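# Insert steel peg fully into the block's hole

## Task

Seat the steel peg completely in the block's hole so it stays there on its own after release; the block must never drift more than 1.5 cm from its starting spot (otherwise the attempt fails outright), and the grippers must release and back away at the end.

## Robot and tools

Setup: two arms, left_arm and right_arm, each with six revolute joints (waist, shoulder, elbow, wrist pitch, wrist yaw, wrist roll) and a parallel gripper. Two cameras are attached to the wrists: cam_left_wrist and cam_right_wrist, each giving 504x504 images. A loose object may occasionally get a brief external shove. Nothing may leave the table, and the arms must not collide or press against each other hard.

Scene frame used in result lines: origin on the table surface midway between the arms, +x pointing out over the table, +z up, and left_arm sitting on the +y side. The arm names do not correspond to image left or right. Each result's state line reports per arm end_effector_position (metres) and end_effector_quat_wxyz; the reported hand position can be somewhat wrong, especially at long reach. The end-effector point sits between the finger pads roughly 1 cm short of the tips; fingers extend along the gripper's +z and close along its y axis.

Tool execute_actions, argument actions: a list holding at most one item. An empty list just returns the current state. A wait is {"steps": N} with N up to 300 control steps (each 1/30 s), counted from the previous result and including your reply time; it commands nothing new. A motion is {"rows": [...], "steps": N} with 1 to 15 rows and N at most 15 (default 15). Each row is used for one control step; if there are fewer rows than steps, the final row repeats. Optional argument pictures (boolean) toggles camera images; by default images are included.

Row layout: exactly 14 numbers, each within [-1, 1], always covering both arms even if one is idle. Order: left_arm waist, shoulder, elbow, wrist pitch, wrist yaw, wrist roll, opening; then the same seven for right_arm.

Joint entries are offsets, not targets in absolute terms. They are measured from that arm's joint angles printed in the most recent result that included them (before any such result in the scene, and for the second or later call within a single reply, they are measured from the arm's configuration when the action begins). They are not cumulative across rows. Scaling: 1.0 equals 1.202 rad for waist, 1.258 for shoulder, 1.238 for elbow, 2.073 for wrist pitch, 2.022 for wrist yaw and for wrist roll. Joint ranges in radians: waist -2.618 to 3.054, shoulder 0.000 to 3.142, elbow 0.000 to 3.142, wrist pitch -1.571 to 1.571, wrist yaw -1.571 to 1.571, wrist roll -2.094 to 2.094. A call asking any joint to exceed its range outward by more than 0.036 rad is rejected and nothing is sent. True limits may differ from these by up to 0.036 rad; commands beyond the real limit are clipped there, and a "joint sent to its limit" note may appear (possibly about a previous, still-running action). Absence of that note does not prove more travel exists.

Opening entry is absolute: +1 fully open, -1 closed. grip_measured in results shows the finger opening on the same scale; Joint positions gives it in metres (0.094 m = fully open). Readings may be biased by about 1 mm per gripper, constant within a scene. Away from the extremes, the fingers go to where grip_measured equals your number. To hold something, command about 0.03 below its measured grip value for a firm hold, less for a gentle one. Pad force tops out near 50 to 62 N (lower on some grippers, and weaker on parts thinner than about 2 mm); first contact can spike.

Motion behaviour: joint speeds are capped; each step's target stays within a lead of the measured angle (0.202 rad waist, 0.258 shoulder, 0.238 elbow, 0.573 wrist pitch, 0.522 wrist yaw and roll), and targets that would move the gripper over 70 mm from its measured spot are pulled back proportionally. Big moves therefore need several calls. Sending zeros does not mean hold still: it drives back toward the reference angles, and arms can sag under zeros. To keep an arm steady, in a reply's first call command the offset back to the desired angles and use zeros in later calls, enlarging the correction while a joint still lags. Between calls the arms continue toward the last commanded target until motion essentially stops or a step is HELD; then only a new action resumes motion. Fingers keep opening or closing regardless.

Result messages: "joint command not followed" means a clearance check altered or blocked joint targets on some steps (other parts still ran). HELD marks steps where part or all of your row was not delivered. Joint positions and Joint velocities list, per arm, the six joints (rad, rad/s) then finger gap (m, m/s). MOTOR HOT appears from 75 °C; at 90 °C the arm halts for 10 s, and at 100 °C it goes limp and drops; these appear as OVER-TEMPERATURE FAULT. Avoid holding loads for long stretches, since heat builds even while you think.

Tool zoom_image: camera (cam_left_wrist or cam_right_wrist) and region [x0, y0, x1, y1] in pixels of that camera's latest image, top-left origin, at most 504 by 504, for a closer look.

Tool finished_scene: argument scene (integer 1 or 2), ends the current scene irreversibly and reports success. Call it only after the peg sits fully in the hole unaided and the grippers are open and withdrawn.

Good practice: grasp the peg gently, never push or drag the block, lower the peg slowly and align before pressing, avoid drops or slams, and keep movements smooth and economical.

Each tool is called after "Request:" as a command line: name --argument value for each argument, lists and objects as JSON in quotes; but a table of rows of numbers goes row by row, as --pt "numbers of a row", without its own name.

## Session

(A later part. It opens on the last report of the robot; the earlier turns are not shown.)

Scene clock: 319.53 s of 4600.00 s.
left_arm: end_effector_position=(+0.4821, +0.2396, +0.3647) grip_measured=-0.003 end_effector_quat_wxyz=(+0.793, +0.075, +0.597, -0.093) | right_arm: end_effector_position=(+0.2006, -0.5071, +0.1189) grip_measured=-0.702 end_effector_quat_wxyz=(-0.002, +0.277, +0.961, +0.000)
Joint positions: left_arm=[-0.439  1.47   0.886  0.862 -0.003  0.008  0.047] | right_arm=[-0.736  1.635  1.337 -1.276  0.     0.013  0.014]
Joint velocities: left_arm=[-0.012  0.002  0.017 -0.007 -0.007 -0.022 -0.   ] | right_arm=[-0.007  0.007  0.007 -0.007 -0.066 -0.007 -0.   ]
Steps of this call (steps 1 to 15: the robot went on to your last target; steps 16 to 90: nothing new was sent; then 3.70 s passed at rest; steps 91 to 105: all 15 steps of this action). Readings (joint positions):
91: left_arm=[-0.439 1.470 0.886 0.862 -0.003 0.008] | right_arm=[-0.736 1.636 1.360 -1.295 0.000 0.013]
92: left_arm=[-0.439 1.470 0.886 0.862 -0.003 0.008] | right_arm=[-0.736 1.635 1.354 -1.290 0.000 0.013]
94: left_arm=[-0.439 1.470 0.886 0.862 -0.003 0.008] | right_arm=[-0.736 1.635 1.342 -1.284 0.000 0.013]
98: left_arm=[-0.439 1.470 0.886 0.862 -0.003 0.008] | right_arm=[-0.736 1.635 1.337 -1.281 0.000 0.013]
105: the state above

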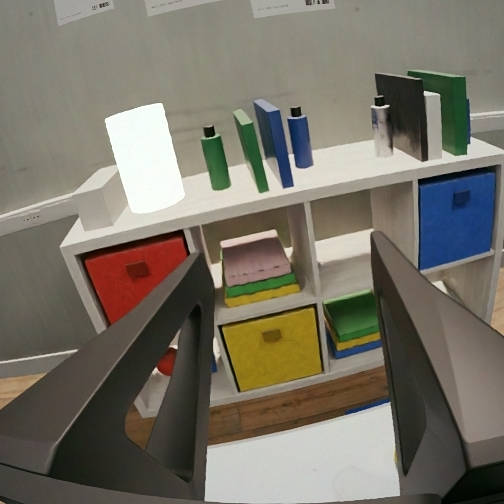

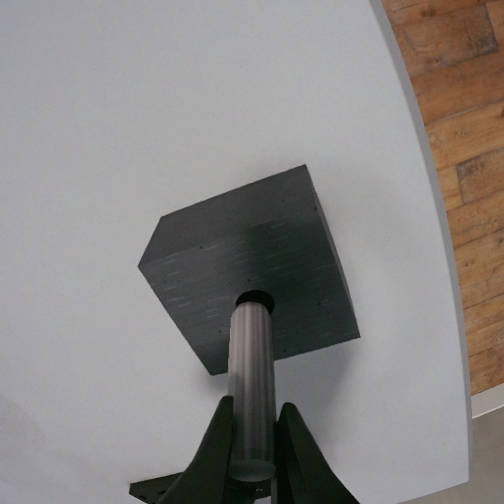

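Request:
execute_actions --actions '[{"rows":[[0,0,0,0,0,0,0,-0.016,-0.005,-0.033,0.014,0,0,-0.75]]}]' --pictures false

Request:
execute_actions --actions '[{"steps":8}]'

Request:
zoom_image --camera "cam_right_wrist" --region '[200,250,310,360]'

Scene clock: 332.90 s of 4600.00 s.
left_arm: end_effector_position=(+0.4821, +0.2396, +0.3647) grip_measured=-0.003 end_effector_quat_wxyz=(+0.793, +0.075, +0.597, -0.093) | right_arm: end_effector_position=(+0.1979, -0.5088, +0.1132) grip_measured=-0.702 end_effector_quat_wxyz=(-0.004, +0.281, +0.960, +0.001)
Joint positions: left_arm=[-0.439  1.47   0.886  0.862 -0.003  0.008  0.047] | right_arm=[-0.745  1.635  1.314 -1.257  0.     0.013  0.014]
Joint velocities: left_arm=[ 0.002 -0.012  0.012  0.037  0.007 -0.022  0.001] | right_arm=[-0.017 -0.007 -0.002 -0.081 -0.037 -0.051 -0.001]
Steps of this call (steps 1 to 15: the robot went on to your last target; steps 16 to 90: nothing new was sent; then 9.87 s passed at rest; steps 91 to 105: all 15 steps of this action). Readings (joint positions):
91: left_arm=[-0.439 1.470 0.886 0.862 -0.003 0.008] | right_arm=[-0.736 1.635 1.334 -1.271 0.000 0.013]
92: left_arm=[-0.439 1.470 0.886 0.862 -0.003 0.008] | right_arm=[-0.739 1.635 1.329 -1.267 0.000 0.013]
94: left_arm=[-0.439 1.470 0.886 0.862 -0.003 0.008] | right_arm=[-0.744 1.635 1.319 -1.262 0.000 0.013]
98: left_arm=[-0.439 1.470 0.886 0.862 -0.003 0.008] | right_arm=[-0.745 1.635 1.314 -1.261 0.000 0.013]
105: the state above

Scene clock: 333.17 s of 4600.00 s.
left_arm: end_effector_position=(+0.4821, +0.2396, +0.3647) grip_measured=-0.003 end_effector_quat_wxyz=(+0.793, +0.075, +0.597, -0.093) | right_arm: end_effector_position=(+0.1980, -0.5088, +0.1132) grip_measured=-0.702 end_effector_quat_wxyz=(-0.003, +0.281, +0.960, +0.001)
Joint positions: left_arm=[-0.439  1.47   0.886  0.862 -0.003  0.008  0.047] | right_arm=[-0.745  1.635  1.314 -1.257  0.     0.013  0.014]
Joint velocities: left_arm=[ 0.007 -0.012  0.002  0.051 -0.007  0.007 -0.   ] | right_arm=[-0.022  0.007 -0.022 -0.007 -0.022 -0.007 -0.001]
Steps of this call (steps 1 to 8: the robot went on to your last target). Readings (joint positions):
1: left_arm=[-0.439 1.470 0.886 0.862 -0.003 0.008] | right_arm=[-0.745 1.635 1.314 -1.257 0.000 0.013]
2: left_arm=[-0.439 1.470 0.886 0.862 -0.003 0.008] | right_arm=[-0.745 1.635 1.314 -1.257 0.000 0.013]
4: left_arm=[-0.439 1.470 0.886 0.862 -0.003 0.008] | right_arm=[-0.745 1.635 1.314 -1.257 0.000 0.013]
8: the state above

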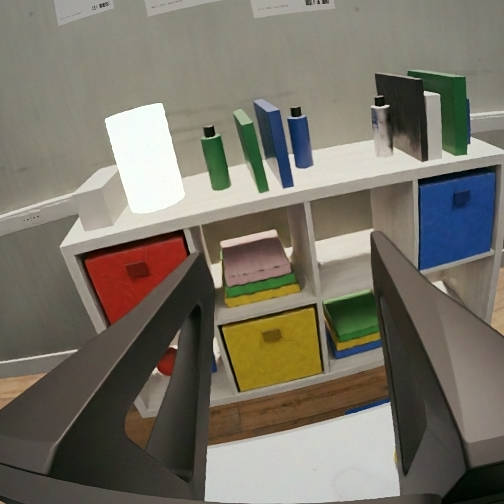

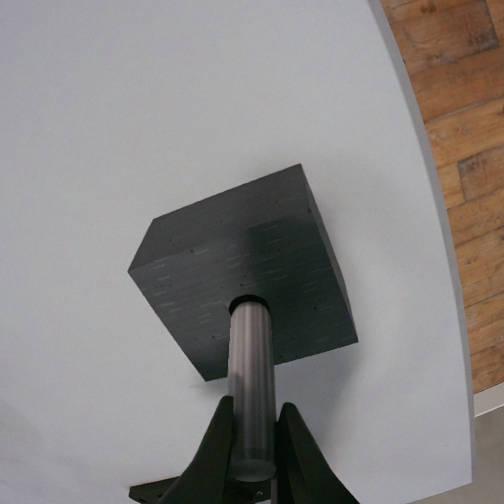

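Region (200, 250, 310, 360) of cam_right_wrist's 504x504 image, scaled by 4.582, with more detail than that image has.

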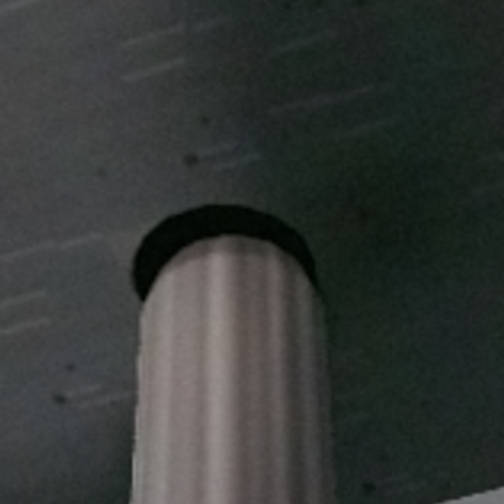

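Request:
execute_actions --actions '[{"rows":[[0,0,0,0,0,0,0,0,-0.005,0,0.006,-0.004,0,-0.75],[0,0,0,0,0,0,0,0,-0.005,0,0.006,-0.004,0,-0.75],[0,0,0,0,0,0,0,0,-0.005,-0.02,0.012,-0.004,0,-0.75],[0,0,0,0,0,0,0,0,-0.005,-0.02,0.012,-0.004,0,-0.75],[0,0,0,0,0,0,0,0,-0.005,-0.04,0.023,-0.004,0,-0.75]]}]' --pictures false

Request:
execute_actions --actions '[{"steps":8}]'

Request:
zoom_image --camera "cam_right_wrist" --region '[200,250,310,360]'

Scene clock: 340.93 s of 4600.00 s.
left_arm: end_effector_position=(+0.4821, +0.2396, +0.3647) grip_measured=-0.003 end_effector_quat_wxyz=(+0.793, +0.075, +0.597, -0.093) | right_arm: end_effector_position=(+0.1995, -0.5094, +0.1100) grip_measured=-0.702 end_effector_quat_wxyz=(+0.002, +0.281, +0.960, +0.000)
Joint positions: left_arm=[-0.439  1.47   0.886  0.862 -0.003  0.008  0.047] | right_arm=[-0.745  1.632  1.298 -1.233 -0.002  0.013  0.014]
Joint velocities: left_arm=[-0.002 -0.002  0.007  0.007 -0.081 -0.037  0.   ] | right_arm=[-0.002 -0.012  0.022  0.022 -0.007  0.022 -0.   ]
Steps of this call (steps 1 to 15: the robot went on to your last target; steps 16 to 90: nothing new was sent; then 4.27 s passed at rest; steps 91 to 105: all 15 steps of this action). Readings (joint positions):
91: left_arm=[-0.439 1.470 0.886 0.862 -0.003 0.008] | right_arm=[-0.745 1.635 1.314 -1.256 0.000 0.013]
92: left_arm=[-0.439 1.470 0.886 0.862 -0.003 0.008] | right_arm=[-0.745 1.635 1.314 -1.256 0.000 0.013]
94: left_arm=[-0.439 1.470 0.886 0.862 -0.003 0.008] | right_arm=[-0.745 1.635 1.314 -1.252 0.000 0.013]
98: left_arm=[-0.439 1.470 0.886 0.862 -0.003 0.008] | right_arm=[-0.745 1.633 1.298 -1.234 -0.002 0.013]
105: the state above

Scene clock: 341.20 s of 4600.00 s.
left_arm: end_effector_position=(+0.4821, +0.2396, +0.3647) grip_measured=-0.003 end_effector_quat_wxyz=(+0.793, +0.075, +0.597, -0.093) | right_arm: end_effector_position=(+0.1995, -0.5094, +0.1100) grip_measured=-0.702 end_effector_quat_wxyz=(+0.002, +0.281, +0.960, +0.000)
Joint positions: left_arm=[-0.439  1.47   0.886  0.862 -0.003  0.008  0.047] | right_arm=[-0.745  1.632  1.298 -1.233 -0.002  0.013  0.014]
Joint velocities: left_arm=[-0.002 -0.002 -0.007  0.037 -0.022  0.022  0.   ] | right_arm=[-0.017  0.012  0.002  0.007  0.051  0.037 -0.001]
Steps of this call (steps 1 to 8: the robot went on to your last target). Readings (joint positions):
1: left_arm=[-0.439 1.470 0.886 0.862 -0.003 0.008] | right_arm=[-0.745 1.632 1.298 -1.233 -0.002 0.013]
2: left_arm=[-0.439 1.470 0.886 0.862 -0.003 0.008] | right_arm=[-0.745 1.632 1.298 -1.233 -0.002 0.013]
4: left_arm=[-0.439 1.470 0.886 0.862 -0.003 0.008] | right_arm=[-0.745 1.632 1.298 -1.233 -0.002 0.013]
8: the state above

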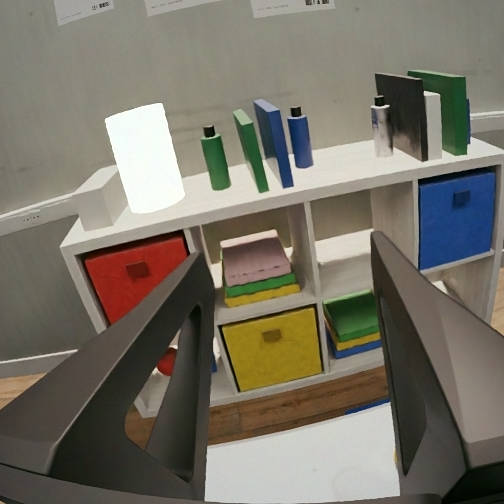

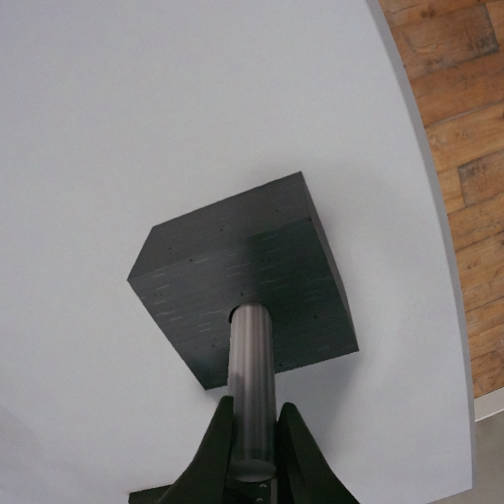

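Region (200, 250, 310, 360) of cam_right_wrist's 504x504 image, scaled by 4.582, with more detail than that image has.

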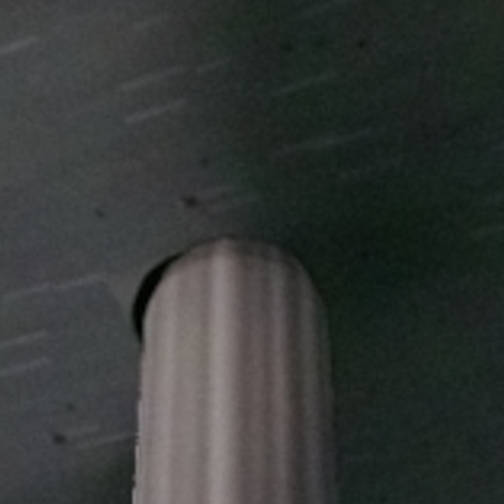

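Request:
execute_actions --actions '[{"rows":[[0,0,0,0,0,0,0,0.006,0,0,-0.006,-0.008,0,-0.75],[0,0,0,0,0,0,0,0.006,0,0,-0.006,-0.008,0,-0.75],[0,0,0,0,0,0,0,0.006,0,0,-0.006,-0.008,0,-0.75],[0,0,0,0,0,0,0,0.006,0,0,-0.006,-0.008,0,-0.75],[0,0,0,0,0,0,0,0.006,0,0,-0.006,-0.008,0,-0.75],[0,0,0,0,0,0,0,0.006,0,0,-0.006,-0.008,0,-0.75],[0,0,0,0,0,0,0,0.006,0,-0.03,0,-0.008,0,-0.75]]}]'

Request:
zoom_image --camera "cam_right_wrist" --region '[200,250,310,360]'

Scene clock: 349.80 s of 4600.00 s.
left_arm: end_effector_position=(+0.4821, +0.2396, +0.3647) grip_measured=-0.003 end_effector_quat_wxyz=(+0.793, +0.075, +0.597, -0.093) | right_arm: end_effector_position=(+0.1991, -0.5091, +0.1100) grip_measured=-0.702 end_effector_quat_wxyz=(+0.001, +0.281, +0.960, +0.001)
Joint positions: left_arm=[-0.439  1.47   0.886  0.862 -0.003  0.008  0.047] | right_arm=[-0.745  1.632  1.298 -1.235 -0.002  0.013  0.014]
Joint velocities: left_arm=[-0.002 -0.002 -0.002 -0.022 -0.007 -0.007 -0.001] | right_arm=[ 0.007 -0.007 -0.017 -0.037 -0.022 -0.022 -0.001]
Steps of this call (steps 1 to 15: the robot went on to your last target; steps 16 to 90: nothing new was sent; then 5.10 s passed at rest; steps 91 to 105: all 15 steps of this action). Readings (joint positions):
91: left_arm=[-0.439 1.470 0.886 0.862 -0.003 0.008] | right_arm=[-0.745 1.632 1.298 -1.234 -0.002 0.013]
92: left_arm=[-0.439 1.470 0.886 0.862 -0.003 0.008] | right_arm=[-0.745 1.632 1.298 -1.234 -0.002 0.013]
94: left_arm=[-0.439 1.470 0.886 0.862 -0.003 0.008] | right_arm=[-0.745 1.632 1.298 -1.235 -0.002 0.013]
98: left_arm=[-0.439 1.470 0.886 0.862 -0.003 0.008] | right_arm=[-0.745 1.632 1.298 -1.235 -0.002 0.013]
105: the state above

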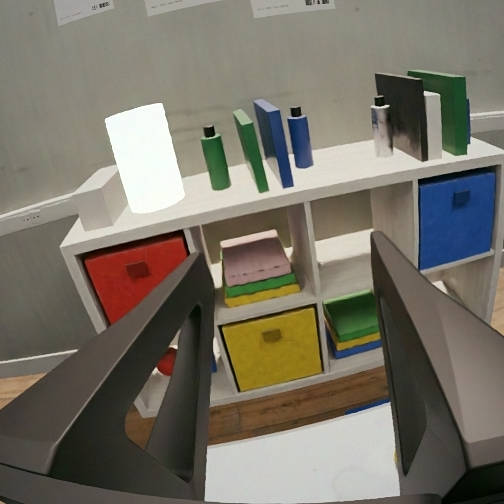

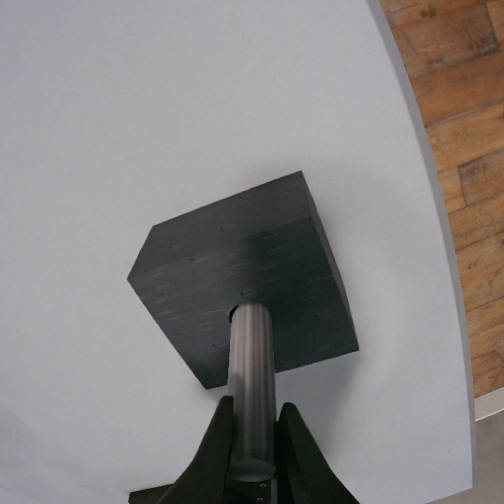

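Region (200, 250, 310, 360) of cam_right_wrist's 504x504 image, scaled by 4.582, with more detail than that image has.

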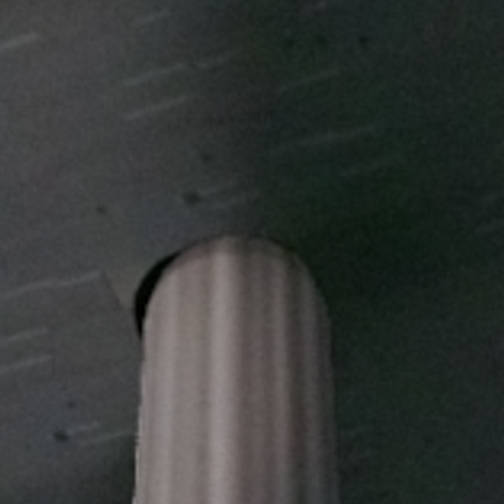

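Unload slightly and correct harder.

Request:
execute_actions --actions '[{"rows":[[0,0,0,0,0,0,0,0.012,-0.018,0,-0.006,-0.008,0,-0.75]]}]'

Request:
zoom_image --camera "cam_right_wrist" --region '[200,250,310,360]'

Scene clock: 357.20 s of 4600.00 s.
left_arm: end_effector_position=(+0.4821, +0.2396, +0.3647) grip_measured=-0.003 end_effector_quat_wxyz=(+0.793, +0.075, +0.597, -0.093) | right_arm: end_effector_position=(+0.2004, -0.5068, +0.1108) grip_measured=-0.702 end_effector_quat_wxyz=(+0.003, +0.279, +0.960, +0.004)
Joint positions: left_arm=[-0.439  1.47   0.886  0.862 -0.003  0.008  0.047] | right_arm=[-0.741  1.629  1.298 -1.236 -0.009  0.013  0.014]
Joint velocities: left_arm=[-0.017 -0.007 -0.002 -0.066  0.022 -0.037  0.   ] | right_arm=[-0.002 -0.022  0.017  0.022 -0.051  0.007 -0.   ]
Steps of this call (steps 1 to 15: the robot went on to your last target; steps 16 to 90: nothing new was sent; then 3.90 s passed at rest; steps 91 to 105: all 15 steps of this action). Readings (joint positions):
91: left_arm=[-0.439 1.470 0.886 0.862 -0.003 0.008] | right_arm=[-0.745 1.631 1.298 -1.235 -0.002 0.013]
92: left_arm=[-0.439 1.470 0.886 0.862 -0.003 0.008] | right_arm=[-0.745 1.630 1.298 -1.236 -0.003 0.013]
94: left_arm=[-0.439 1.470 0.886 0.862 -0.003 0.008] | right_arm=[-0.743 1.629 1.298 -1.236 -0.005 0.013]
98: left_arm=[-0.439 1.470 0.886 0.862 -0.003 0.008] | right_arm=[-0.741 1.629 1.298 -1.236 -0.008 0.013]
105: the state above

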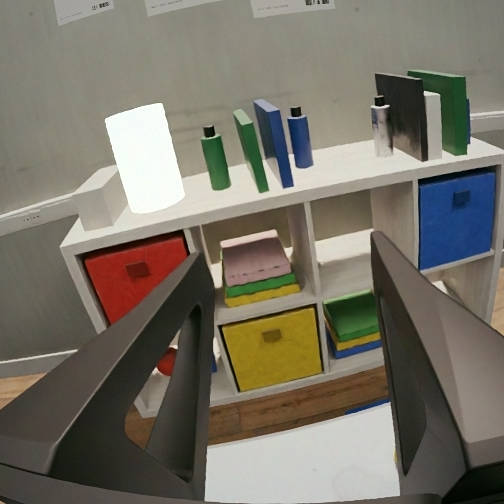

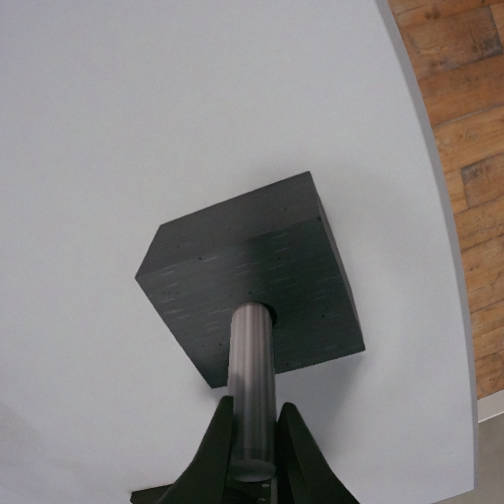

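Region (200, 250, 310, 360) of cam_right_wrist's 504x504 image, scaled by 4.582, with more detail than that image has.

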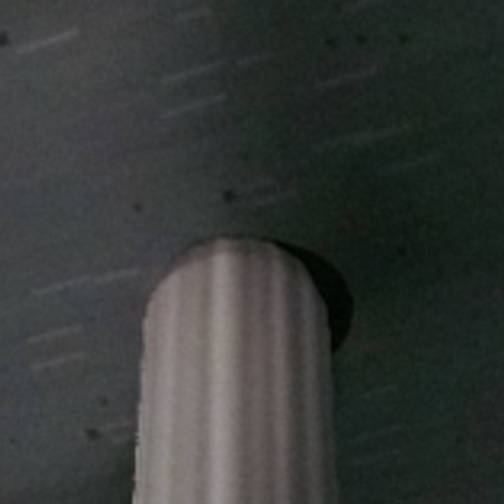

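Request:
execute_actions --actions '[{"rows":[[0,0,0,0,0,0,0,0,-0.012,0,-0.008,0.008,0,-0.75]]}]'

Request:
zoom_image --camera "cam_right_wrist" --region '[200,250,310,360]'

Scene clock: 365.40 s of 4600.00 s.
left_arm: end_effector_position=(+0.4821, +0.2396, +0.3647) grip_measured=-0.003 end_effector_quat_wxyz=(+0.793, +0.075, +0.597, -0.093) | right_arm: end_effector_position=(+0.1992, -0.5079, +0.1108) grip_measured=-0.702 end_effector_quat_wxyz=(+0.001, +0.279, +0.960, -0.000)
Joint positions: left_arm=[-0.439  1.47   0.886  0.862 -0.003  0.008  0.047] | right_arm=[-0.741  1.629  1.298 -1.237  0.     0.013  0.014]
Joint velocities: left_arm=[-0.007  0.012 -0.012 -0.007 -0.051 -0.051 -0.001] | right_arm=[ 0.002 -0.012  0.007  0.066  0.037  0.022  0.   ]
Steps of this call (steps 1 to 15: the robot went on to your last target; steps 16 to 90: nothing new was sent; then 4.70 s passed at rest; steps 91 to 105: all 15 steps of this action). Readings (joint positions):
91: left_arm=[-0.439 1.470 0.886 0.862 -0.003 0.008] | right_arm=[-0.741 1.629 1.298 -1.236 -0.008 0.013]
92: left_arm=[-0.439 1.470 0.886 0.862 -0.003 0.008] | right_arm=[-0.741 1.629 1.298 -1.236 -0.006 0.013]
94: left_arm=[-0.439 1.470 0.886 0.862 -0.003 0.008] | right_arm=[-0.741 1.629 1.298 -1.236 -0.004 0.013]
98: left_arm=[-0.439 1.470 0.886 0.862 -0.003 0.008] | right_arm=[-0.741 1.629 1.298 -1.237 -0.001 0.013]
105: the state above

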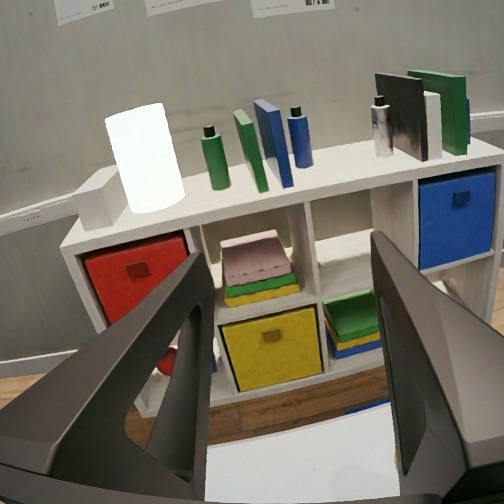

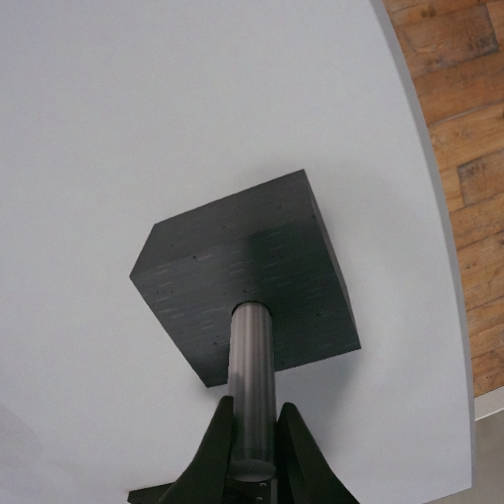

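Region (200, 250, 310, 360) of cam_right_wrist's 504x504 image, scaled by 4.582, with more detail than that image has.

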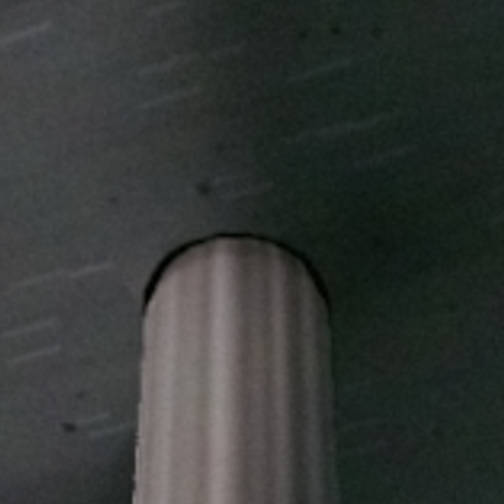

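Aligned. Down.

Request:
execute_actions --actions '[{"rows":[[0,0,0,0,0,0,0,0,-0.005,-0.02,0,0,0,-0.75],[0,0,0,0,0,0,0,0,-0.005,-0.025,0,0,0,-0.75],[0,0,0,0,0,0,0,0,-0.005,-0.03,0.003,0,0,-0.75],[0,0,0,0,0,0,0,0,-0.005,-0.035,0.006,0,0,-0.75],[0,0,0,0,0,0,0,0,-0.005,-0.04,0.01,0,0,-0.75],[0,0,0,0,0,0,0,0,-0.005,-0.045,0.014,0,0,-0.75],[0,0,0,0,0,0,0,0,-0.005,-0.05,0.018,0,0,-0.75],[0,0,0,0,0,0,0,0,-0.005,-0.055,0.022,0,0,-0.75]]}]'

Scene clock: 373.00 s of 4600.00 s.
left_arm: end_effector_position=(+0.4821, +0.2396, +0.3647) grip_measured=-0.003 end_effector_quat_wxyz=(+0.793, +0.075, +0.597, -0.093) | right_arm: end_effector_position=(+0.1978, -0.5071, +0.0993) grip_measured=-0.702 end_effector_quat_wxyz=(+0.001, +0.279, +0.960, -0.000)
Joint positions: left_arm=[-0.439  1.47   0.886  0.862 -0.003  0.008  0.047] | right_arm=[-0.741  1.629  1.252 -1.192  0.     0.013  0.014]
Joint velocities: left_arm=[-0.007 -0.007  0.007  0.051 -0.022  0.066 -0.001] | right_arm=[-0.007 -0.007  0.002  0.022 -0.022 -0.051  0.001]
Steps of this call (steps 1 to 15: the robot went on to your last target; steps 16 to 90: nothing new was sent; then 4.10 s passed at rest; steps 91 to 105: all 15 steps of this action). Readings (joint positions):
91: left_arm=[-0.439 1.470 0.886 0.862 -0.003 0.008] | right_arm=[-0.741 1.629 1.298 -1.237 0.000 0.013]
92: left_arm=[-0.439 1.470 0.886 0.862 -0.003 0.008] | right_arm=[-0.741 1.629 1.298 -1.237 0.000 0.013]
94: left_arm=[-0.439 1.470 0.886 0.862 -0.003 0.008] | right_arm=[-0.741 1.629 1.291 -1.234 0.000 0.013]
98: left_arm=[-0.439 1.470 0.886 0.862 -0.003 0.008] | right_arm=[-0.741 1.629 1.265 -1.208 0.000 0.013]
105: the state above

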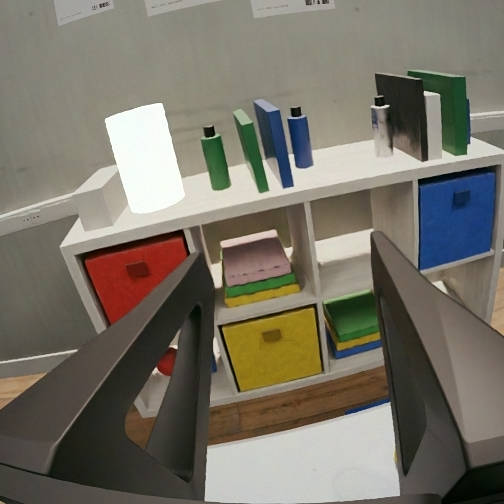

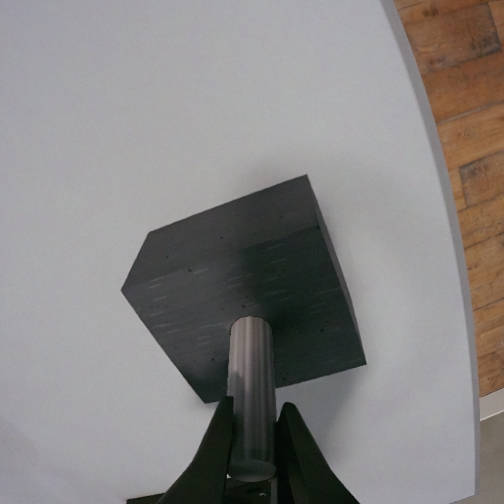

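Request:
execute_actions --actions '[{"rows":[[0,0,0,0,0,0,0,0,0.01,-0.02,0.005,0,0,-0.75],[0,0,0,0,0,0,0,0,0.013,-0.03,0.01,0,0,-0.75],[0,0,0,0,0,0,0,0,0.016,-0.035,0.016,0,0,-0.75],[0,0,0,0,0,0,0,0,0.018,-0.04,0.022,0,0,-0.75],[0,0,0,0,0,0,0,0,0.02,-0.05,0.028,0,0,-0.75],[0,0,0,0,0,0,0,0,0.022,-0.06,0.034,0,0,-0.75],[0,0,0,0,0,0,0,0,0.024,-0.065,0.04,0,0,-0.75],[0,0,0,0,0,0,0,0,0.026,-0.072,0.044,0,0,-0.75]]}]'

Request:
execute_actions --actions '[{"rows":[[0,0,0,0,0,0,0,0,-0.005,0,0,0,0,-0.3]]}]'

Scene clock: 381.20 s of 4600.00 s.
left_arm: end_effector_position=(+0.4821, +0.2396, +0.3647) grip_measured=-0.003 end_effector_quat_wxyz=(+0.793, +0.075, +0.597, -0.093) | right_arm: end_effector_position=(+0.1980, -0.5066, +0.0875) grip_measured=-0.702 end_effector_quat_wxyz=(+0.002, +0.279, +0.960, +0.001)
Joint positions: left_arm=[-0.439  1.47   0.886  0.862 -0.003  0.008  0.047] | right_arm=[-0.741  1.635  1.21  -1.144 -0.003  0.013  0.014]
Joint velocities: left_arm=[-0.002 -0.012 -0.007  0.037 -0.066  0.022 -0.001] | right_arm=[-0.007 -0.022  0.007 -0.022 -0.022  0.022 -0.   ]
Steps of this call (steps 1 to 15: the robot went on to your last target; steps 16 to 90: nothing new was sent; then 4.70 s passed at rest; steps 91 to 105: all 15 steps of this action). Readings (joint positions):
91: left_arm=[-0.439 1.470 0.886 0.862 -0.003 0.008] | right_arm=[-0.741 1.629 1.252 -1.192 0.000 0.013]
92: left_arm=[-0.439 1.470 0.886 0.862 -0.003 0.008] | right_arm=[-0.741 1.629 1.250 -1.189 0.000 0.013]
94: left_arm=[-0.439 1.470 0.886 0.862 -0.003 0.008] | right_arm=[-0.741 1.630 1.238 -1.177 0.000 0.013]
98: left_arm=[-0.439 1.470 0.886 0.862 -0.003 0.008] | right_arm=[-0.741 1.635 1.214 -1.149 -0.002 0.013]
105: the state above

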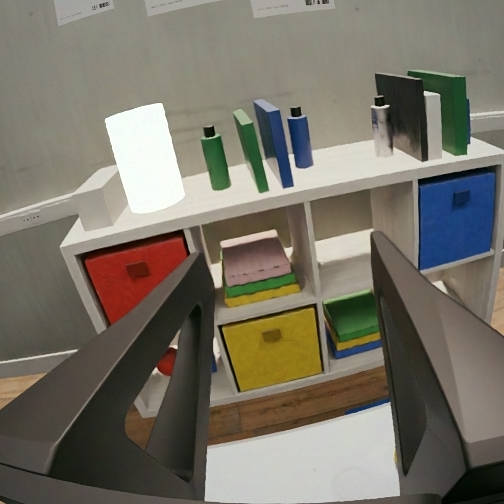

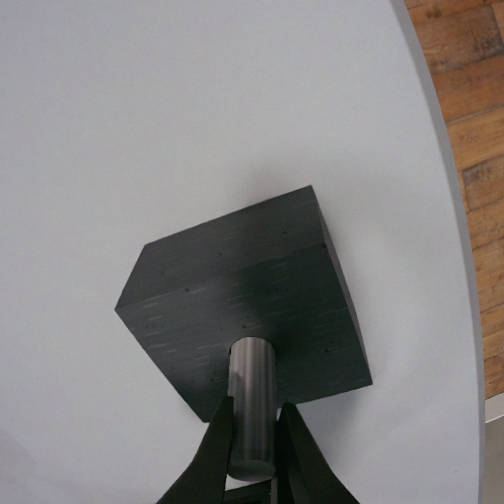

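Scene clock: 381.70 s of 4600.00 s.
left_arm: end_effector_position=(+0.4821, +0.2396, +0.3647) grip_measured=-0.003 end_effector_quat_wxyz=(+0.793, +0.075, +0.597, -0.093) | right_arm: end_effector_position=(+0.1980, -0.5066, +0.0879) grip_measured=-0.302 end_effector_quat_wxyz=(+0.002, +0.279, +0.960, +0.001)
Joint positions: left_arm=[-0.439  1.47   0.886  0.862 -0.003  0.008  0.047] | right_arm=[-0.741  1.633  1.21  -1.144 -0.003  0.013  0.033]
Joint velocities: left_arm=[-0.002 -0.002 -0.002 -0.007 -0.007 -0.007 -0.   ] | right_arm=[ 0.002  0.002 -0.007 -0.007 -0.022  0.007  0.   ]
Steps of this call (steps 1 to 15: all 15 steps of this action). Readings (joint positions):
1: left_arm=[-0.439 1.470 0.886 0.862 -0.003 0.008] | right_arm=[-0.741 1.633 1.210 -1.144 -0.003 0.013]
2: left_arm=[-0.439 1.470 0.886 0.862 -0.003 0.008] | right_arm=[-0.741 1.633 1.210 -1.144 -0.003 0.013]
4: left_arm=[-0.439 1.470 0.886 0.862 -0.003 0.008] | right_arm=[-0.741 1.633 1.210 -1.144 -0.003 0.013]
8: left_arm=[-0.439 1.470 0.886 0.862 -0.003 0.008] | right_arm=[-0.741 1.633 1.210 -1.144 -0.003 0.013]
15: the state above

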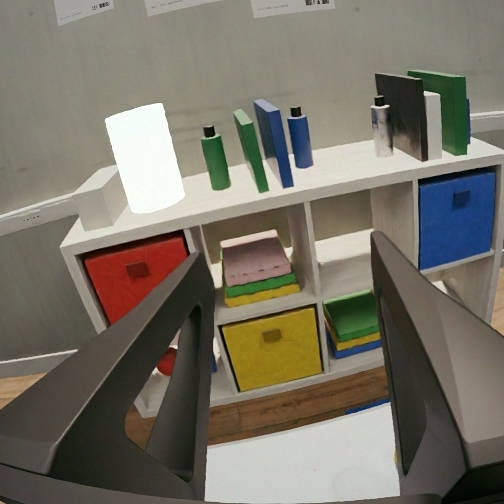

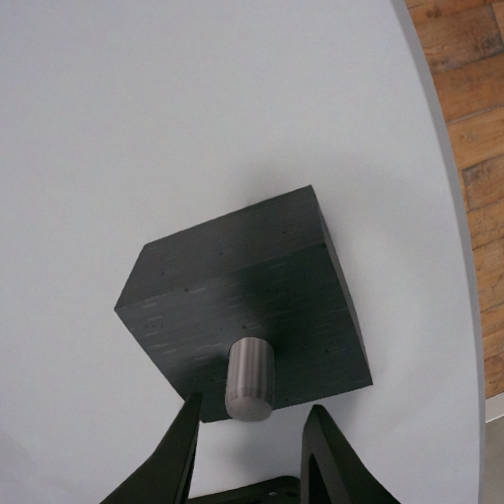

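Request:
execute_actions --actions '[{"rows":[[0,0,0,0,0,0,0,0,-0.02,0.06,-0.045,0,0,-0.3],[0,0,0,0,0,0,0,0,-0.02,0.06,-0.045,0,0,-0.3],[0,0,0,0,0,0,0,0,-0.02,0.06,-0.045,0,0,-0.3],[0,0,0,0,0,0,0,0,-0.02,0.06,-0.045,0,0,-0.3],[0,0,0,0,0,0,0,0,-0.02,0.06,-0.045,0,0,-0.3],[0,0,0,0,0,0,0,0,-0.02,0.06,-0.045,0,0,-0.3],[0,0,0,0,0,0,0,0,-0.02,0.06,-0.045,0,0,-0.3],[0,0,0,0,0,0,0,0,-0.02,0.06,-0.045,0,0,-1]]}]'

Request:
execute_actions --actions '[{"rows":[[0,0,0,0,0,0,0,0,0,-0.03,0.01,0,0,-1],[0,0,0,0,0,0,0,0,0,-0.04,0.015,0,0,-1],[0,0,0,0,0,0,0,0,0,-0.05,0.02,0,0,-1],[0,0,0,0,0,0,0,0,0,-0.06,0.025,0,0,-1],[0,0,0,0,0,0,0,0,0,-0.07,0.03,0,0,-1],[0,0,0,0,0,0,0,0,0,-0.08,0.035,0,0,-1],[0,0,0,0,0,0,0,0,0,-0.09,0.04,0,0,-1]]}]'

Request:
execute_actions --actions '[{"rows":[[0,0,0,0,0,0,0,0,-0.04,0.2,-0.13,0,0,-1]]}]'

Scene clock: 395.67 s of 4600.00 s.
left_arm: end_effector_position=(+0.4821, +0.2396, +0.3647) grip_measured=-0.003 end_effector_quat_wxyz=(+0.793, +0.075, +0.597, -0.093) | right_arm: end_effector_position=(+0.1948, -0.5046, +0.1052) grip_measured=-0.985 end_effector_quat_wxyz=(-0.002, +0.279, +0.960, +0.002)
Joint positions: left_arm=[-0.439  1.47   0.886  0.862 -0.003  0.008  0.047] | right_arm=[-0.741  1.617  1.263 -1.221 -0.003  0.013  0.001]
Joint velocities: left_arm=[-0.002  0.012 -0.002 -0.007  0.037  0.007 -0.001] | right_arm=[ 0.002 -0.002 -0.002 -0.051  0.022 -0.081 -0.   ]
Steps of this call (steps 1 to 15: the robot went on to your last target; steps 16 to 90: nothing new was sent; then 10.47 s passed at rest; steps 91 to 105: all 15 steps of this action). Readings (joint positions):
91: left_arm=[-0.439 1.470 0.886 0.862 -0.003 0.008] | right_arm=[-0.741 1.633 1.218 -1.157 -0.003 0.013]
92: left_arm=[-0.439 1.470 0.886 0.862 -0.003 0.008] | right_arm=[-0.741 1.633 1.229 -1.173 -0.003 0.013]
94: left_arm=[-0.439 1.470 0.886 0.862 -0.003 0.008] | right_arm=[-0.741 1.626 1.251 -1.191 -0.003 0.013]
98: left_arm=[-0.439 1.470 0.886 0.862 -0.003 0.008] | right_arm=[-0.741 1.617 1.263 -1.207 -0.003 0.013]
105: the state above

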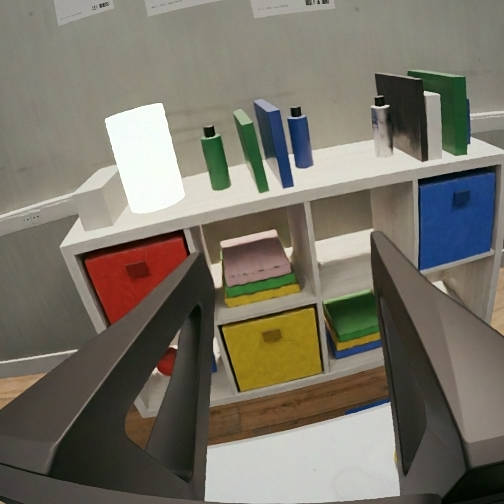

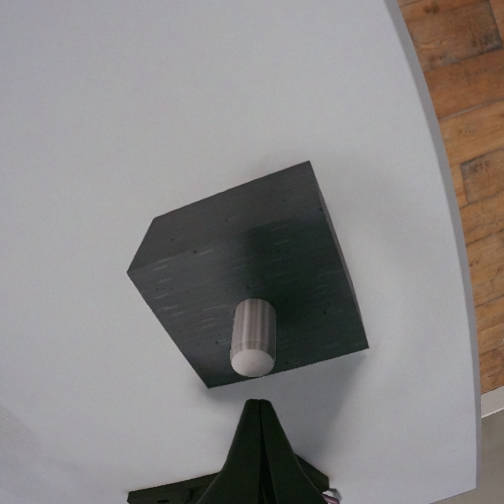

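Scene clock: 396.17 s of 4600.00 s.
left_arm: end_effector_position=(+0.4821, +0.2396, +0.3647) grip_measured=-0.003 end_effector_quat_wxyz=(+0.793, +0.075, +0.597, -0.093) | right_arm: end_effector_position=(+0.1850, -0.4985, +0.0827) grip_measured=-0.985 end_effector_quat_wxyz=(-0.017, +0.279, +0.960, +0.006)
Joint positions: left_arm=[-0.439  1.47   0.886  0.862 -0.003  0.008  0.047] | right_arm=[-0.741  1.617  1.172 -1.162 -0.003  0.013  0.001]
Joint velocities: left_arm=[ 0.017  0.012  0.007 -0.007  0.066 -0.037 -0.002] | right_arm=[-0.002 -0.022 -0.007  0.037 -0.051 -0.066 -0.   ]
Steps of this call (steps 1 to 15: all 15 steps of this action). Readings (joint positions):
1: left_arm=[-0.439 1.470 0.886 0.862 -0.003 0.008] | right_arm=[-0.741 1.617 1.261 -1.219 -0.003 0.013]
2: left_arm=[-0.439 1.470 0.886 0.862 -0.003 0.008] | right_arm=[-0.741 1.617 1.255 -1.214 -0.003 0.013]
4: left_arm=[-0.439 1.470 0.886 0.862 -0.003 0.008] | right_arm=[-0.741 1.617 1.235 -1.201 -0.003 0.013]
8: left_arm=[-0.439 1.470 0.886 0.862 -0.003 0.008] | right_arm=[-0.741 1.617 1.184 -1.175 -0.003 0.013]
15: the state above

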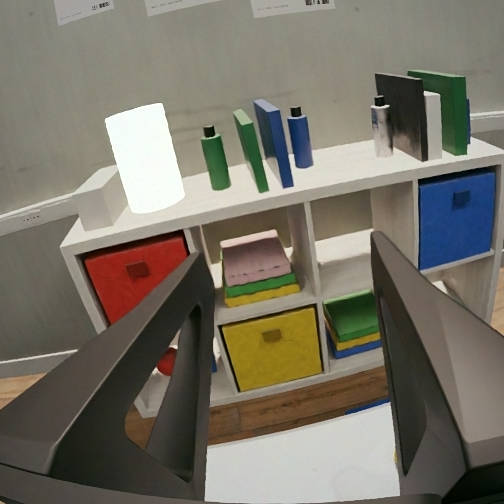

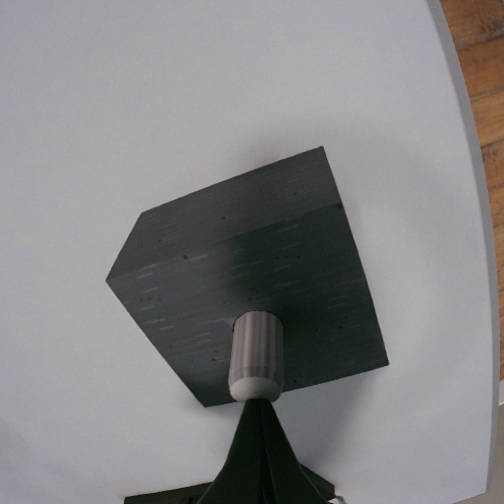

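Scene clock: 396.67 s of 4600.00 s.
left_arm: end_effector_position=(+0.4821, +0.2396, +0.3647) grip_measured=-0.003 end_effector_quat_wxyz=(+0.793, +0.075, +0.597, -0.093) | right_arm: end_effector_position=(+0.1868, -0.4997, +0.1588) grip_measured=-0.985 end_effector_quat_wxyz=(+0.011, +0.279, +0.960, -0.001)
Joint positions: left_arm=[-0.439  1.47   0.886  0.862 -0.003  0.008  0.047] | right_arm=[-0.741  1.556  1.414 -1.407 -0.003  0.013  0.001]
Joint velocities: left_arm=[-0.007 -0.007 -0.007  0.037  0.007  0.007 -0.001] | right_arm=[ 0.022  0.012  0.002 -0.125 -0.051 -0.051 -0.001]
Steps of this call (steps 1 to 15: all 15 steps of this action). Readings (joint positions):
1: left_arm=[-0.439 1.470 0.886 0.862 -0.003 0.008] | right_arm=[-0.741 1.621 1.205 -1.208 -0.003 0.013]
2: left_arm=[-0.439 1.470 0.886 0.862 -0.003 0.008] | right_arm=[-0.741 1.625 1.260 -1.264 -0.003 0.013]
4: left_arm=[-0.439 1.470 0.886 0.862 -0.003 0.008] | right_arm=[-0.741 1.605 1.360 -1.309 -0.003 0.013]
8: left_arm=[-0.439 1.470 0.886 0.862 -0.003 0.008] | right_arm=[-0.741 1.552 1.414 -1.359 -0.003 0.013]
15: the state above

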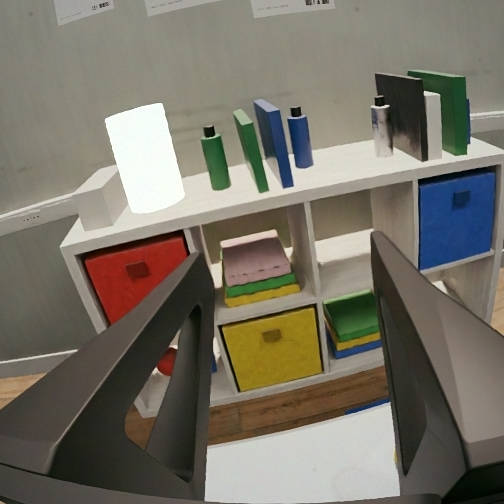

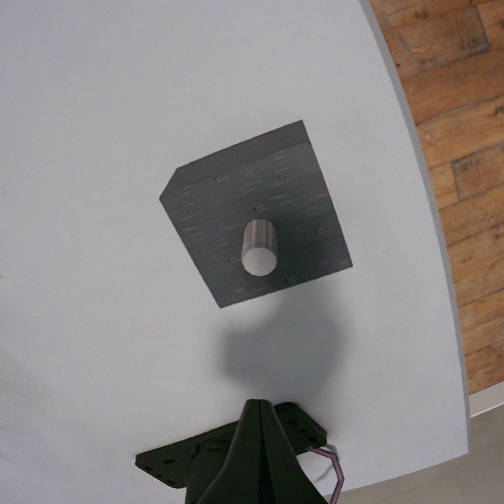

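Request:
execute_actions --actions '[{"rows":[[0,0,0,0,0,0,0,0,0.06,-0.13,0.115,0,0,-1]]}]'

Request:
execute_actions --actions '[{"rows":[[0,0,0,0,0,0,0,0,0.01,-0.03,0.015,0,0,-1],[0,0,0,0,0,0,0,0,0.01,-0.04,0.022,0,0,-1],[0,0,0,0,0,0,0,0,0.015,-0.05,0.03,0,0,-1],[0,0,0,0,0,0,0,0,0.015,-0.06,0.036,0,0,-1],[0,0,0,0,0,0,0,0,0.02,-0.075,0.045,0,0,-1]]}]'

Request:
execute_actions --actions '[{"rows":[[0,0,0,0,0,0,0,0,-0.06,0.2,-0.13,0,0,-1]]}]'

Scene clock: 407.43 s of 4600.00 s.
left_arm: end_effector_position=(+0.4821, +0.2396, +0.3647) grip_measured=-0.003 end_effector_quat_wxyz=(+0.793, +0.075, +0.597, -0.093) | right_arm: end_effector_position=(+0.2008, -0.5083, +0.0972) grip_measured=-0.985 end_effector_quat_wxyz=(-0.000, +0.279, +0.960, +0.002)
Joint positions: left_arm=[-0.439  1.47   0.886  0.862 -0.003  0.008  0.047] | right_arm=[-0.741  1.645  1.261 -1.188 -0.003  0.013  0.001]
Joint velocities: left_arm=[ 0.002 -0.012 -0.012  0.081 -0.022  0.022 -0.   ] | right_arm=[ 0.012  0.012 -0.017  0.051 -0.037  0.051  0.001]
Steps of this call (steps 1 to 15: the robot went on to your last target; steps 16 to 90: nothing new was sent; then 7.27 s passed at rest; steps 91 to 105: all 15 steps of this action). Readings (joint positions):
91: left_arm=[-0.439 1.470 0.886 0.862 -0.003 0.008] | right_arm=[-0.741 1.556 1.391 -1.383 -0.003 0.013]
92: left_arm=[-0.439 1.470 0.886 0.862 -0.003 0.008] | right_arm=[-0.741 1.559 1.357 -1.338 -0.003 0.013]
94: left_arm=[-0.439 1.470 0.886 0.862 -0.003 0.008] | right_arm=[-0.741 1.595 1.300 -1.281 -0.003 0.013]
98: left_arm=[-0.439 1.470 0.886 0.862 -0.003 0.008] | right_arm=[-0.741 1.648 1.261 -1.222 -0.003 0.013]
105: the state above

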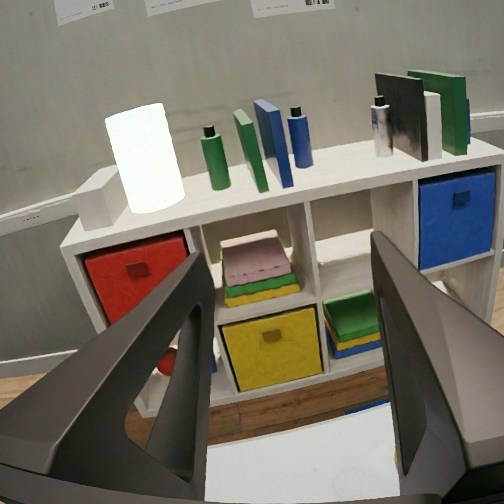

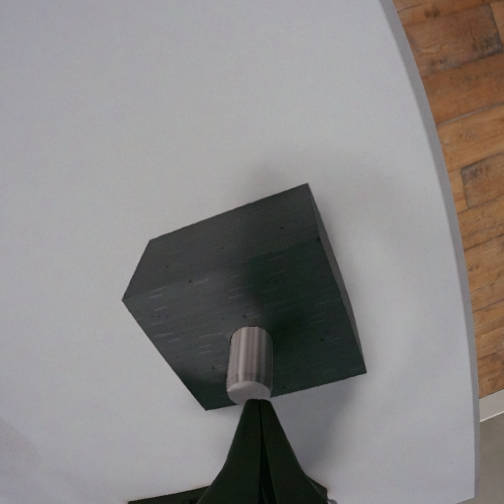

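Scene clock: 407.93 s of 4600.00 s.
left_arm: end_effector_position=(+0.4821, +0.2396, +0.3647) grip_measured=-0.003 end_effector_quat_wxyz=(+0.793, +0.075, +0.597, -0.093) | right_arm: end_effector_position=(+0.1998, -0.5078, +0.0822) grip_measured=-0.986 end_effector_quat_wxyz=(+0.001, +0.279, +0.960, +0.001)
Joint positions: left_arm=[-0.439  1.47   0.886  0.862 -0.003  0.008  0.047] | right_arm=[-0.741  1.649  1.204 -1.126 -0.002  0.013  0.001]
Joint velocities: left_arm=[-0.007 -0.007  0.007  0.037 -0.022  0.022 -0.001] | right_arm=[-0.012 -0.022 -0.002 -0.037  0.037  0.066  0.001]
Steps of this call (steps 1 to 15: all 15 steps of this action). Readings (joint positions):
1: left_arm=[-0.439 1.470 0.886 0.862 -0.003 0.008] | right_arm=[-0.741 1.645 1.259 -1.183 -0.003 0.013]
2: left_arm=[-0.439 1.470 0.886 0.862 -0.003 0.008] | right_arm=[-0.741 1.645 1.253 -1.176 -0.003 0.013]
4: left_arm=[-0.439 1.470 0.886 0.862 -0.003 0.008] | right_arm=[-0.741 1.645 1.233 -1.158 -0.003 0.013]
8: left_arm=[-0.439 1.470 0.886 0.862 -0.003 0.008] | right_arm=[-0.741 1.649 1.204 -1.127 -0.002 0.013]
15: the state above

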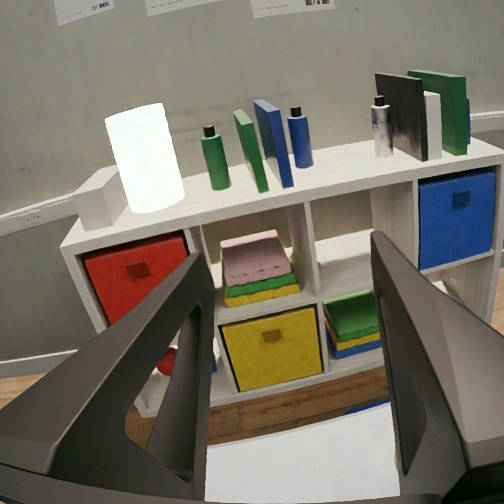

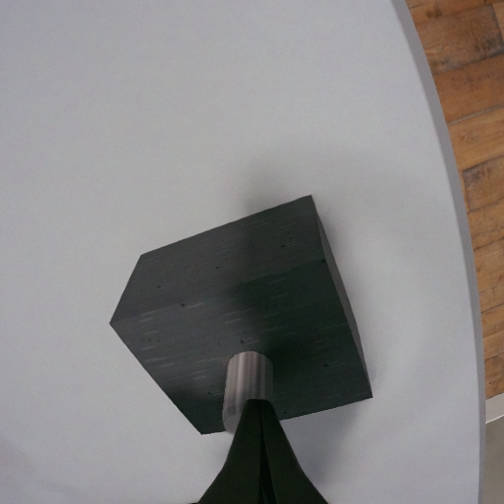

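Scene clock: 408.43 s of 4600.00 s.
left_arm: end_effector_position=(+0.4821, +0.2396, +0.3647) grip_measured=-0.003 end_effector_quat_wxyz=(+0.793, +0.075, +0.597, -0.093) | right_arm: end_effector_position=(+0.2014, -0.5088, +0.1664) grip_measured=-0.986 end_effector_quat_wxyz=(+0.042, +0.279, +0.959, -0.010)
Joint positions: left_arm=[-0.439  1.47   0.886  0.862 -0.003  0.008  0.047] | right_arm=[-0.741  1.563  1.448 -1.369 -0.002  0.013  0.001]
Joint velocities: left_arm=[-0.002 -0.022 -0.007  0.007 -0.007 -0.022  0.   ] | right_arm=[-0.037  0.007 -0.007 -0.066 -0.022 -0.066 -0.   ]
Steps of this call (steps 1 to 15: all 15 steps of this action). Readings (joint positions):
1: left_arm=[-0.439 1.470 0.886 0.862 -0.003 0.008] | right_arm=[-0.741 1.650 1.234 -1.167 -0.002 0.013]
2: left_arm=[-0.439 1.470 0.886 0.862 -0.003 0.008] | right_arm=[-0.741 1.651 1.284 -1.220 -0.002 0.013]
4: left_arm=[-0.439 1.470 0.886 0.862 -0.003 0.008] | right_arm=[-0.741 1.625 1.382 -1.271 -0.002 0.013]
8: left_arm=[-0.439 1.470 0.886 0.862 -0.003 0.008] | right_arm=[-0.741 1.556 1.448 -1.319 -0.002 0.013]
15: the state above

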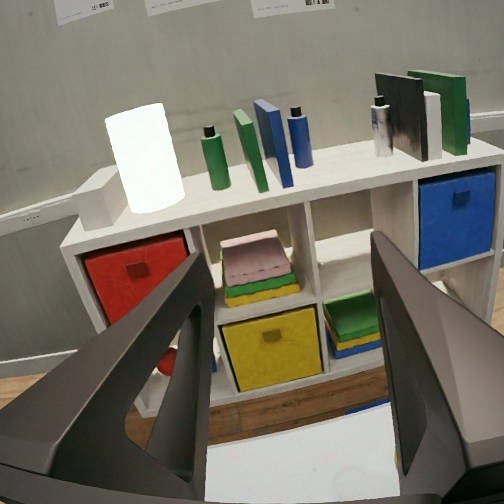

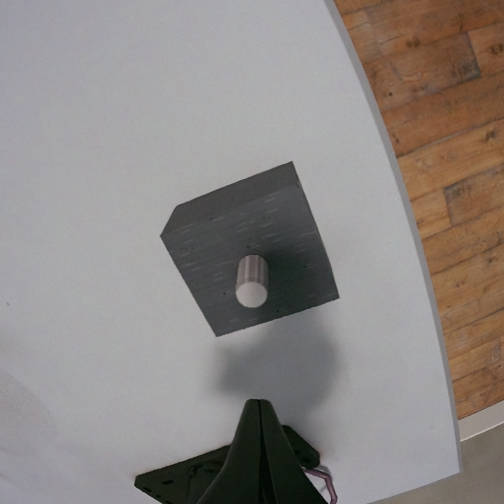

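Seated under pressure.

Request:
finished_scene --scene 1

The scene is finished: the task was done.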